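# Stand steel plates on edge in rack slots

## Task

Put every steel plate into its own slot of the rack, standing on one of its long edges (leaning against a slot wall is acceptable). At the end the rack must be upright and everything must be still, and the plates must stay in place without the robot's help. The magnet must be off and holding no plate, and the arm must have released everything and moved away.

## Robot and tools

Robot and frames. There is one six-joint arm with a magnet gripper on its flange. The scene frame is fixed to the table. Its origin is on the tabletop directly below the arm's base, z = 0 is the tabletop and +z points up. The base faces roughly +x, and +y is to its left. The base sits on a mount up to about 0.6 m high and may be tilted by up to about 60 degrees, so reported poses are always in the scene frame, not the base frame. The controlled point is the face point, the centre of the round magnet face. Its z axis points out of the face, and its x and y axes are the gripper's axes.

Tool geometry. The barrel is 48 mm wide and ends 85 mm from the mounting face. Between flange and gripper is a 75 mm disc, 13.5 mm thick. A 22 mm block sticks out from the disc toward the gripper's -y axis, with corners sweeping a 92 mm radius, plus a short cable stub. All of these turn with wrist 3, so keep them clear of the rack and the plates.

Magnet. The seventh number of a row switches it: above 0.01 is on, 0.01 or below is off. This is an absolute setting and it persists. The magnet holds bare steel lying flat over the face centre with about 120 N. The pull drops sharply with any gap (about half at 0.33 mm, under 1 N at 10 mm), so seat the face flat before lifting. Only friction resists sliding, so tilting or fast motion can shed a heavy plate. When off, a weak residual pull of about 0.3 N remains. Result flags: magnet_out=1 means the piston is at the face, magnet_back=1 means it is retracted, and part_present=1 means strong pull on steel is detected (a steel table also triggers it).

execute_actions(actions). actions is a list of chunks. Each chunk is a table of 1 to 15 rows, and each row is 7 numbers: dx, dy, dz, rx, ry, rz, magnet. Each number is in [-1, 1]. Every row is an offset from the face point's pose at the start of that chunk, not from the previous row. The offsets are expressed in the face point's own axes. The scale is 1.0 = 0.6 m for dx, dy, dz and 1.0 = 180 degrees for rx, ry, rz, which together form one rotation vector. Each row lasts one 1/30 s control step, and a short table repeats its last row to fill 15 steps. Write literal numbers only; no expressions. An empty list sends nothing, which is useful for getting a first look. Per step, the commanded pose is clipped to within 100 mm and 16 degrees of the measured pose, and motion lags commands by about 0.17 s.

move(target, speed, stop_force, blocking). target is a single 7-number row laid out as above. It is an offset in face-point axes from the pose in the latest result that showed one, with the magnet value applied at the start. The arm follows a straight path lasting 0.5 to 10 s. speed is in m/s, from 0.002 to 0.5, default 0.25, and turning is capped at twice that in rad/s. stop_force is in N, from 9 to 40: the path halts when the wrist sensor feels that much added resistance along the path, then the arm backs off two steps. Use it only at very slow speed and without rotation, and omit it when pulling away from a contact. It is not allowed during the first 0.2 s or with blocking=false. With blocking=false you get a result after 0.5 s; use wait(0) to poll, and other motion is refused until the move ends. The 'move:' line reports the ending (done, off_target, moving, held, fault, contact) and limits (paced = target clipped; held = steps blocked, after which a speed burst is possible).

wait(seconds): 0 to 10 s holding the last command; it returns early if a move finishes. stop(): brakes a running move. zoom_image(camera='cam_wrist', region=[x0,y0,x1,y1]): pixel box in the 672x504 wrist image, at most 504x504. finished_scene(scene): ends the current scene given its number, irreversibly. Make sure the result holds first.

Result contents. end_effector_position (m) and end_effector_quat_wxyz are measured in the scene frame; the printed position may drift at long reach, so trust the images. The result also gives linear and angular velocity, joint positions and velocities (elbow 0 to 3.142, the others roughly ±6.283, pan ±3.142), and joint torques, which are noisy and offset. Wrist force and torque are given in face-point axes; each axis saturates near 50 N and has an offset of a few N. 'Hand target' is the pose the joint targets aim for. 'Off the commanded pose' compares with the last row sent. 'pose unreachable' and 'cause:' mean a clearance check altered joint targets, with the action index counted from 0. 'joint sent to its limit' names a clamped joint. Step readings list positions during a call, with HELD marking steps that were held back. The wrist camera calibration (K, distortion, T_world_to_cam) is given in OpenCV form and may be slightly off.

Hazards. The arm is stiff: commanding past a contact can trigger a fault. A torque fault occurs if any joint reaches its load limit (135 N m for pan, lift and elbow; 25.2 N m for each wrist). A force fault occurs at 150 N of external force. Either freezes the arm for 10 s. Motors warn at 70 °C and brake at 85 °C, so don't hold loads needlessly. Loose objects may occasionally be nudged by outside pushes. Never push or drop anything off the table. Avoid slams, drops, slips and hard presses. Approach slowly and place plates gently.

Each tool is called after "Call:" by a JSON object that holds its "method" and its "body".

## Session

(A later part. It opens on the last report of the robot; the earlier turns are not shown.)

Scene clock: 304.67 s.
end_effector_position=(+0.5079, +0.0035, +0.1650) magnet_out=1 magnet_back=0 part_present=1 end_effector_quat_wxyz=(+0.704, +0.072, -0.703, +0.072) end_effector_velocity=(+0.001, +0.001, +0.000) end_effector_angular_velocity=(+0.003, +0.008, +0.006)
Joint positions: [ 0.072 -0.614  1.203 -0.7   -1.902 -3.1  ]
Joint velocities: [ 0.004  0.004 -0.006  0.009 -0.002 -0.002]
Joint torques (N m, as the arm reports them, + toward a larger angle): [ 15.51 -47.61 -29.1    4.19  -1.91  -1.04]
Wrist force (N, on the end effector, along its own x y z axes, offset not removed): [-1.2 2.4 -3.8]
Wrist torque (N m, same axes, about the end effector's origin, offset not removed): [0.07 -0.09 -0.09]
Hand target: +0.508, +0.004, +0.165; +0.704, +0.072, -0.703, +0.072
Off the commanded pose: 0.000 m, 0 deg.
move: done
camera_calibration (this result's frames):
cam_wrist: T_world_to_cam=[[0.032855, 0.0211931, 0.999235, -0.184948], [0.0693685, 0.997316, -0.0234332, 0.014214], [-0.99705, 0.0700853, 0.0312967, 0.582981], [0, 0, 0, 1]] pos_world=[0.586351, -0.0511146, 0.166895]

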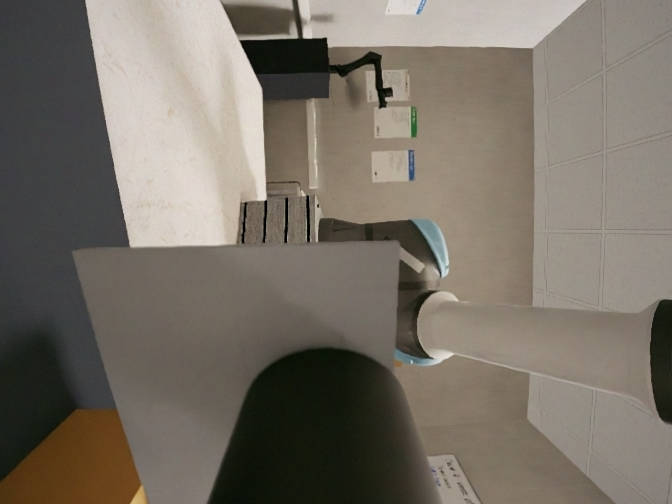

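Call:
{"method": "move", "body": {"target": [0,0.2165,0.0002,0,0,0,1], "speed": 0.2}}

Call:
{"method": "move", "body": {"target": [-0.0425,0,0,0,0,0,1], "speed": 0.06}}

Call:
{"method": "zoom_image", "body": {"camera": "cam_wrist", "region": [0,190,160,374]}}

Scene clock: 308.13 s.
end_effector_position=(+0.4815, +0.1305, +0.1648) magnet_out=1 magnet_back=0 part_present=1 end_effector_quat_wxyz=(+0.704, +0.072, -0.703, +0.072) end_effector_velocity=(-0.000, +0.002, +0.000) end_effector_angular_velocity=(-0.001, -0.000, +0.000)
Joint positions: [ 0.257 -0.61   1.226 -0.722 -1.719 -3.079]
Joint velocities: [ 0.003  0.001 -0.001  0.     0.003  0.001]
Joint torques (N m, as the arm reports them, + toward a larger angle): [ 18.21 -47.36 -30.34   4.69   2.88   1.64]
Wrist force (N, on the end effector, along its own x y z axes, offset not removed): [-4.0 -2.0 2.2]
Wrist torque (N m, same axes, about the end effector's origin, offset not removed): [-0.31 0.28 0.04]
Hand target: +0.481, +0.131, +0.165; +0.704, +0.072, -0.703, +0.072
Off the commanded pose: 0.000 m, 0 deg.
move: done
camera_calibration (this result's frames):
cam_wrist: T_world_to_cam=[[0.0328792, 0.0212188, 0.999234, -0.186602], [0.06938, 0.997314, -0.0234609, -0.110677], [-0.997048, 0.0700983, 0.0313187, 0.547781], [0, 0, 0, 1]] pos_world=[0.559978, 0.0759404, 0.166707]

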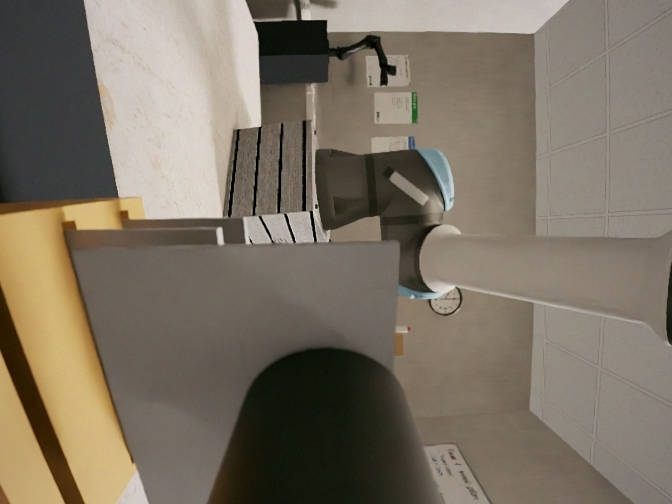

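Scene clock: 308.97 s.
end_effector_position=(+0.4815, +0.1305, +0.1394) magnet_out=1 magnet_back=0 part_present=1 end_effector_quat_wxyz=(+0.704, +0.072, -0.703, +0.072) end_effector_velocity=(+0.000, +0.000, -0.001) end_effector_angular_velocity=(-0.001, -0.001, +0.001)
Joint positions: [ 0.255 -0.568  1.215 -0.754 -1.721 -3.08 ]
Joint velocities: [ 0.001  0.002 -0.001 -0.002 -0.     0.001]
Joint torques (N m, as the arm reports them, + toward a larger angle): [ -7.08 -49.46 -29.96   0.42  -1.89  -1.35]
Wrist force (N, on the end effector, along its own x y z axes, offset not removed): [-0.4 -0.5 1.6]
Wrist torque (N m, same axes, about the end effector's origin, offset not removed): [-0.04 -0.30 0.24]
Hand target: +0.481, +0.130, +0.139; +0.704, +0.072, -0.703, +0.072
Off the commanded pose: 0.000 m, 0 deg.
move: done
camera_calibration (this result's frames):
cam_wrist: T_world_to_cam=[[0.032869, 0.0212177, 0.999234, -0.161245], [0.0693782, 0.997315, -0.0234591, -0.111231], [-0.997049, 0.0700961, 0.0313086, 0.548577], [0, 0, 0, 1]] pos_world=[0.559975, 0.0759009, 0.141337]

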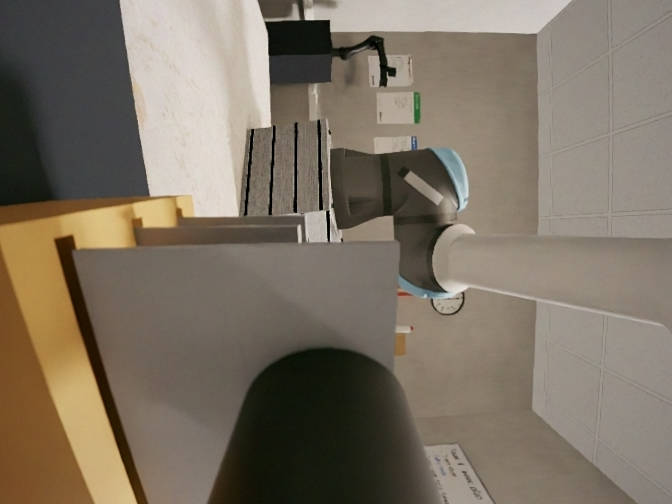

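Region (0, 190, 160, 374) of cam_wrist's 672x504 image, scaled by 2.739, with more detail than that image has; it fills the left 438 columns of this view, and the rest is white.

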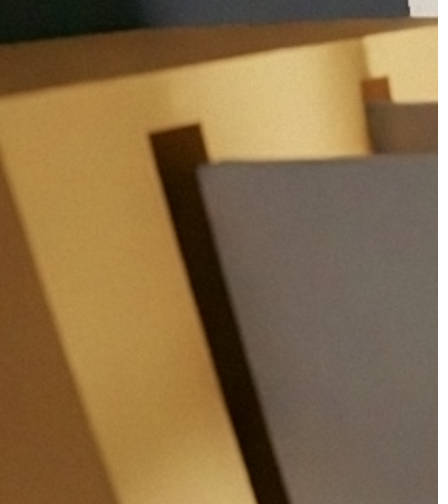

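Call:
{"method": "move", "body": {"target": [-0.014,0,0.0008,0,0,0,1], "speed": 0.004, "stop_force": 9}}

Scene clock: 314.47 s.
end_effector_position=(+0.4810, +0.1304, +0.1311) magnet_out=1 magnet_back=0 part_present=1 end_effector_quat_wxyz=(+0.704, +0.072, -0.703, +0.072) end_effector_velocity=(-0.000, +0.000, -0.001) end_effector_angular_velocity=(-0.000, +0.001, -0.001)
Joint positions: [ 0.254 -0.554  1.213 -0.765 -1.722 -3.08 ]
Joint velocities: [-0.     0.001  0.    -0.001  0.001  0.   ]
Joint torques (N m, as the arm reports them, + toward a larger angle): [ -5.37 -47.98 -29.34   0.54  -1.86  -1.29]
Wrist force (N, on the end effector, along its own x y z axes, offset not removed): [-1.8 3.8 -2.7]
Wrist torque (N m, same axes, about the end effector's origin, offset not removed): [0.39 -0.03 0.04]
Hand target: +0.481, +0.130, +0.131; +0.704, +0.072, -0.703, +0.072
Off the commanded pose: 0.000 m, 0 deg.
move: done
camera_calibration (this result's frames):
cam_wrist: T_world_to_cam=[[0.0328691, 0.0212176, 0.999234, -0.152882], [0.0693787, 0.997315, -0.023459, -0.111286], [-0.997049, 0.0700966, 0.0313087, 0.54838], [0, 0, 0, 1]] pos_world=[0.559508, 0.0757911, 0.132985]

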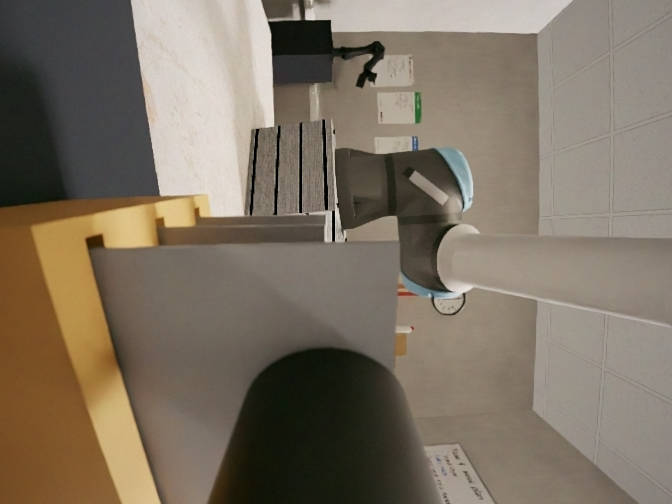

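Call:
{"method": "move", "body": {"target": [-0.0225,0,0,0,0,0,1], "speed": 0.015, "stop_force": 9}}

Call:
{"method": "move", "body": {"target": [-0.02,0,0,0,0,0,1], "speed": 0.003, "stop_force": 9}}

Scene clock: 317.33 s.
end_effector_position=(+0.4810, +0.1304, +0.1178) magnet_out=1 magnet_back=0 part_present=1 end_effector_quat_wxyz=(+0.704, +0.072, -0.703, +0.072) end_effector_velocity=(-0.000, +0.001, -0.002) end_effector_angular_velocity=(+0.001, +0.001, +0.000)
Joint positions: [ 0.253 -0.531  1.205 -0.78  -1.723 -3.08 ]
Joint velocities: [ 0.001  0.004 -0.001 -0.002  0.001 -0.   ]
Joint torques (N m, as the arm reports them, + toward a larger angle): [ -5.91 -46.12 -28.73   0.08  -1.91  -1.16]
Wrist force (N, on the end effector, along its own x y z axes, offset not removed): [-3.8 1.4 -1.4]
Wrist torque (N m, same axes, about the end effector's origin, offset not removed): [0.18 0.22 0.02]
Hand target: +0.481, +0.130, +0.118; +0.704, +0.072, -0.703, +0.072
Off the commanded pose: 0.000 m, 0 deg.
move: done
camera_calibration (this result's frames):
cam_wrist: T_world_to_cam=[[0.0328678, 0.0212172, 0.999234, -0.139566], [0.069379, 0.997315, -0.0234586, -0.111577], [-0.997049, 0.0700969, 0.0313075, 0.548797], [0, 0, 0, 1]] pos_world=[0.559506, 0.0757697, 0.11966]

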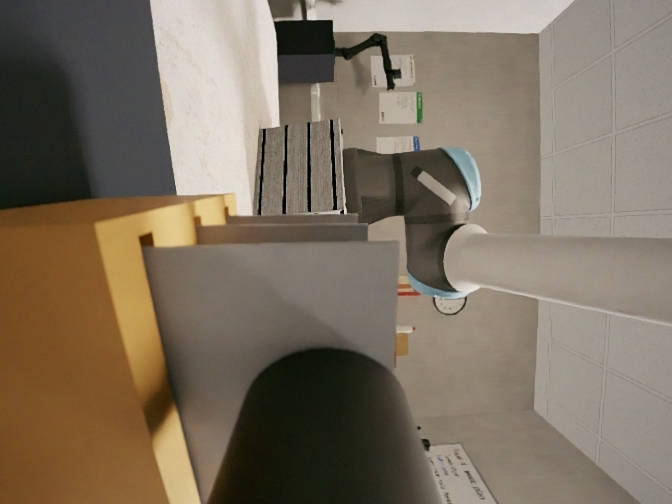

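Scene clock: 318.87 s.
end_effector_position=(+0.4811, +0.1303, +0.1142) magnet_out=1 magnet_back=0 part_present=1 end_effector_quat_wxyz=(+0.704, +0.072, -0.703, +0.072) end_effector_velocity=(+0.001, -0.000, +0.001) end_effector_angular_velocity=(+0.000, -0.004, -0.001)
Joint positions: [ 0.252 -0.525  1.202 -0.784 -1.723 -3.08 ]
Joint velocities: [-0.001 -0.003 -0.001 -0.     0.    -0.   ]
Joint torques (N m, as the arm reports them, + toward a larger angle): [ -4.1  -59.44 -16.64  -0.29  -2.04   0.08]
Wrist force (N, on the end effector, along its own x y z axes, offset not removed): [19.9 -0.5 -1.6]
Wrist torque (N m, same axes, about the end effector's origin, offset not removed): [0.07 -0.32 -0.58]
Hand target: +0.481, +0.130, +0.114; +0.704, +0.072, -0.703, +0.072
Off the commanded pose: 0.008 m, 0 deg.
move: contact
camera_calibration (this result's frames):
cam_wrist: T_world_to_cam=[[0.0327356, 0.0211767, 0.99924, -0.135967], [0.0694003, 0.997314, -0.0234095, -0.111672], [-0.997052, 0.0701138, 0.031178, 0.548977], [0, 0, 0, 1]] pos_world=[0.559559, 0.0757608, 0.116133]

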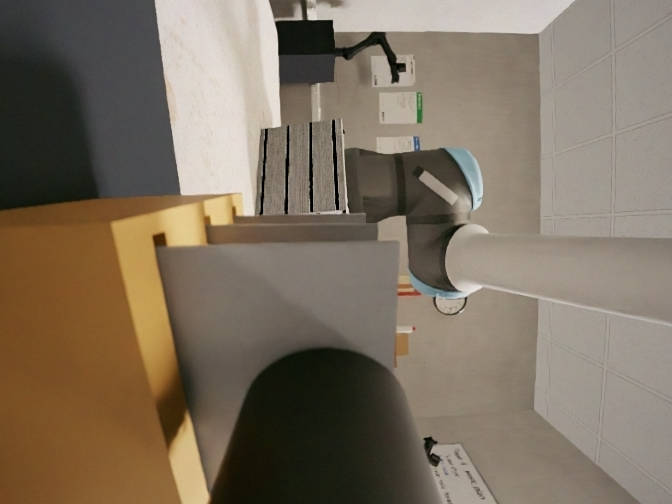

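Call:
{"method": "execute_actions", "body": {"actions": [[[0.0004,0,0,0,0,0,0]]]}}

Call:
{"method": "move", "body": {"target": [0.0,0,-0.03,0,0,0,0], "speed": 0.04}}

Call:
{"method": "move", "body": {"target": [0.16,0,-0.06,0,0,0,0], "speed": 0.2}}

Scene clock: 321.60 s.
end_effector_position=(+0.4811, +0.1303, +0.1144) magnet_out=0 magnet_back=1 part_present=0 end_effector_quat_wxyz=(+0.704, +0.072, -0.703, +0.072) end_effector_velocity=(-0.000, +0.000, +0.000) end_effector_angular_velocity=(+0.001, -0.000, -0.001)
Joint positions: [ 0.252 -0.525  1.203 -0.784 -1.723 -3.08 ]
Joint velocities: [ 0.    -0.     0.    -0.     0.001 -0.001]
Joint torques (N m, as the arm reports them, + toward a larger angle): [ 14.15 -66.05  -8.23   3.87   1.46  -0.85]
Wrist force (N, on the end effector, along its own x y z axes, offset not removed): [-1.2 0.8 1.7]
Wrist torque (N m, same axes, about the end effector's origin, offset not removed): [-0.01 0.35 -0.06]
Hand target: +0.481, +0.130, +0.114; +0.704, +0.072, -0.703, +0.072
Off the commanded pose: 0.000 m, 0 deg.
Step readings (end_effector_position):
0: (+0.4810, +0.1303, +0.1144)
1: (+0.4810, +0.1303, +0.1144)
2: (+0.4810, +0.1303, +0.1144)
4: (+0.4810, +0.1303, +0.1144)
8: (+0.4811, +0.1303, +0.1144)
15: end_effector_position above
camera_calibration (this result's frames):
cam_wrist: T_world_to_cam=[[0.0327673, 0.0212219, 0.999238, -0.136214], [0.0693966, 0.997313, -0.0234567, -0.111644], [-0.997051, 0.0701123, 0.0312066, 0.548949], [0, 0, 0, 1]] pos_world=[0.559541, 0.0757466, 0.11636]

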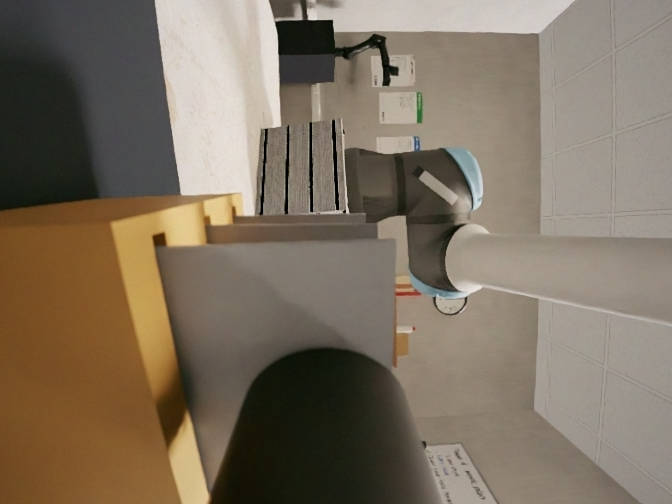

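Scene clock: 322.40 s.
end_effector_position=(+0.4985, +0.1339, +0.1144) magnet_out=0 magnet_back=1 part_present=0 end_effector_quat_wxyz=(+0.704, +0.072, -0.703, +0.072) end_effector_velocity=(+0.002, +0.001, -0.000) end_effector_angular_velocity=(+0.001, +0.001, -0.000)
Joint positions: [ 0.256 -0.491  1.122 -0.738 -1.72  -3.08 ]
Joint velocities: [ 0.001  0.004 -0.008  0.005  0.001 -0.001]
Joint torques (N m, as the arm reports them, + toward a larger angle): [ 16.26 -51.13 -30.33   4.1    2.56   1.78]
Wrist force (N, on the end effector, along its own x y z axes, offset not removed): [1.6 2.3 -0.1]
Wrist torque (N m, same axes, about the end effector's origin, offset not removed): [0.11 -0.09 0.16]
Hand target: +0.499, +0.134, +0.114; +0.704, +0.072, -0.703, +0.072
Off the commanded pose: 0.000 m, 0 deg.
move: done
camera_calibration (this result's frames):
cam_wrist: T_world_to_cam=[[0.0327306, 0.0212133, 0.999239, -0.136847], [0.0694015, 0.997313, -0.0234457, -0.11646], [-0.997052, 0.070116, 0.0311704, 0.56613], [0, 0, 0, 1]] pos_world=[0.577022, 0.0793552, 0.116366]

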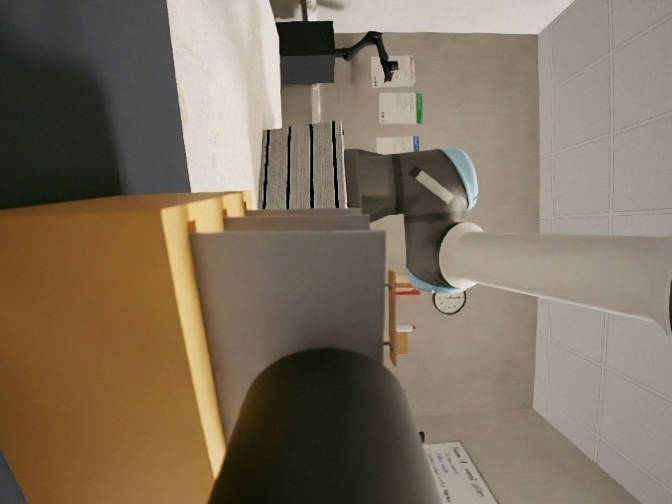

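Scene clock: 323.43 s.
end_effector_position=(+0.5337, +0.1414, +0.2103) magnet_out=0 magnet_back=1 part_present=0 end_effector_quat_wxyz=(+0.704, +0.072, -0.703, +0.072) end_effector_velocity=(+0.000, +0.000, +0.001) end_effector_angular_velocity=(-0.002, +0.000, +0.002)
Joint positions: [ 0.272 -0.564  0.981 -0.524 -1.704 -3.078]
Joint velocities: [ 0.001  0.    -0.003  0.004 -0.001  0.002]
Joint torques (N m, as the arm reports them, + toward a larger angle): [ 17.7  -68.47 -32.79   3.82   2.61   1.75]
Wrist force (N, on the end effector, along its own x y z axes, offset not removed): [-0.1 4.6 -1.9]
Wrist torque (N m, same axes, about the end effector's origin, offset not removed): [0.31 0.00 0.36]
Hand target: +0.534, +0.141, +0.210; +0.704, +0.072, -0.703, +0.072
Off the commanded pose: 0.000 m, 0 deg.
move: done
camera_calibration (this result's frames):
cam_wrist: T_world_to_cam=[[0.0327219, 0.0212093, 0.999239, -0.233964], [0.0694052, 0.997313, -0.0234413, -0.124052], [-0.997052, 0.0701194, 0.0311619, 0.597696], [0, 0, 0, 1]] pos_world=[0.612199, 0.0867703, 0.212253]

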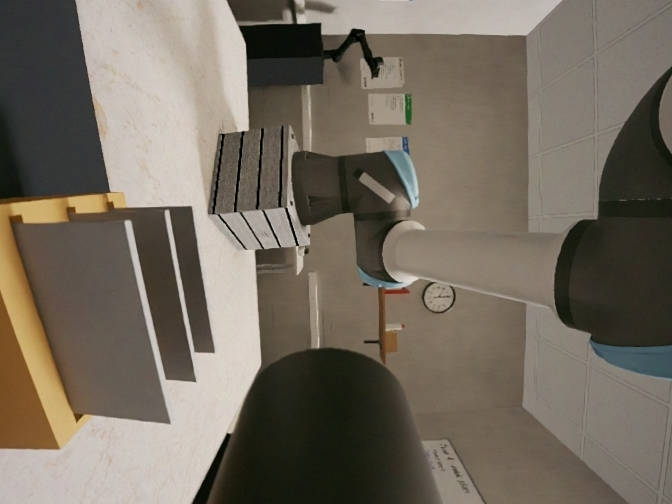

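All three plates stand in their slots, and the arm is clear.

Call:
{"method": "finished_scene", "body": {"scene": 1}}

The scene is finished: the task was done.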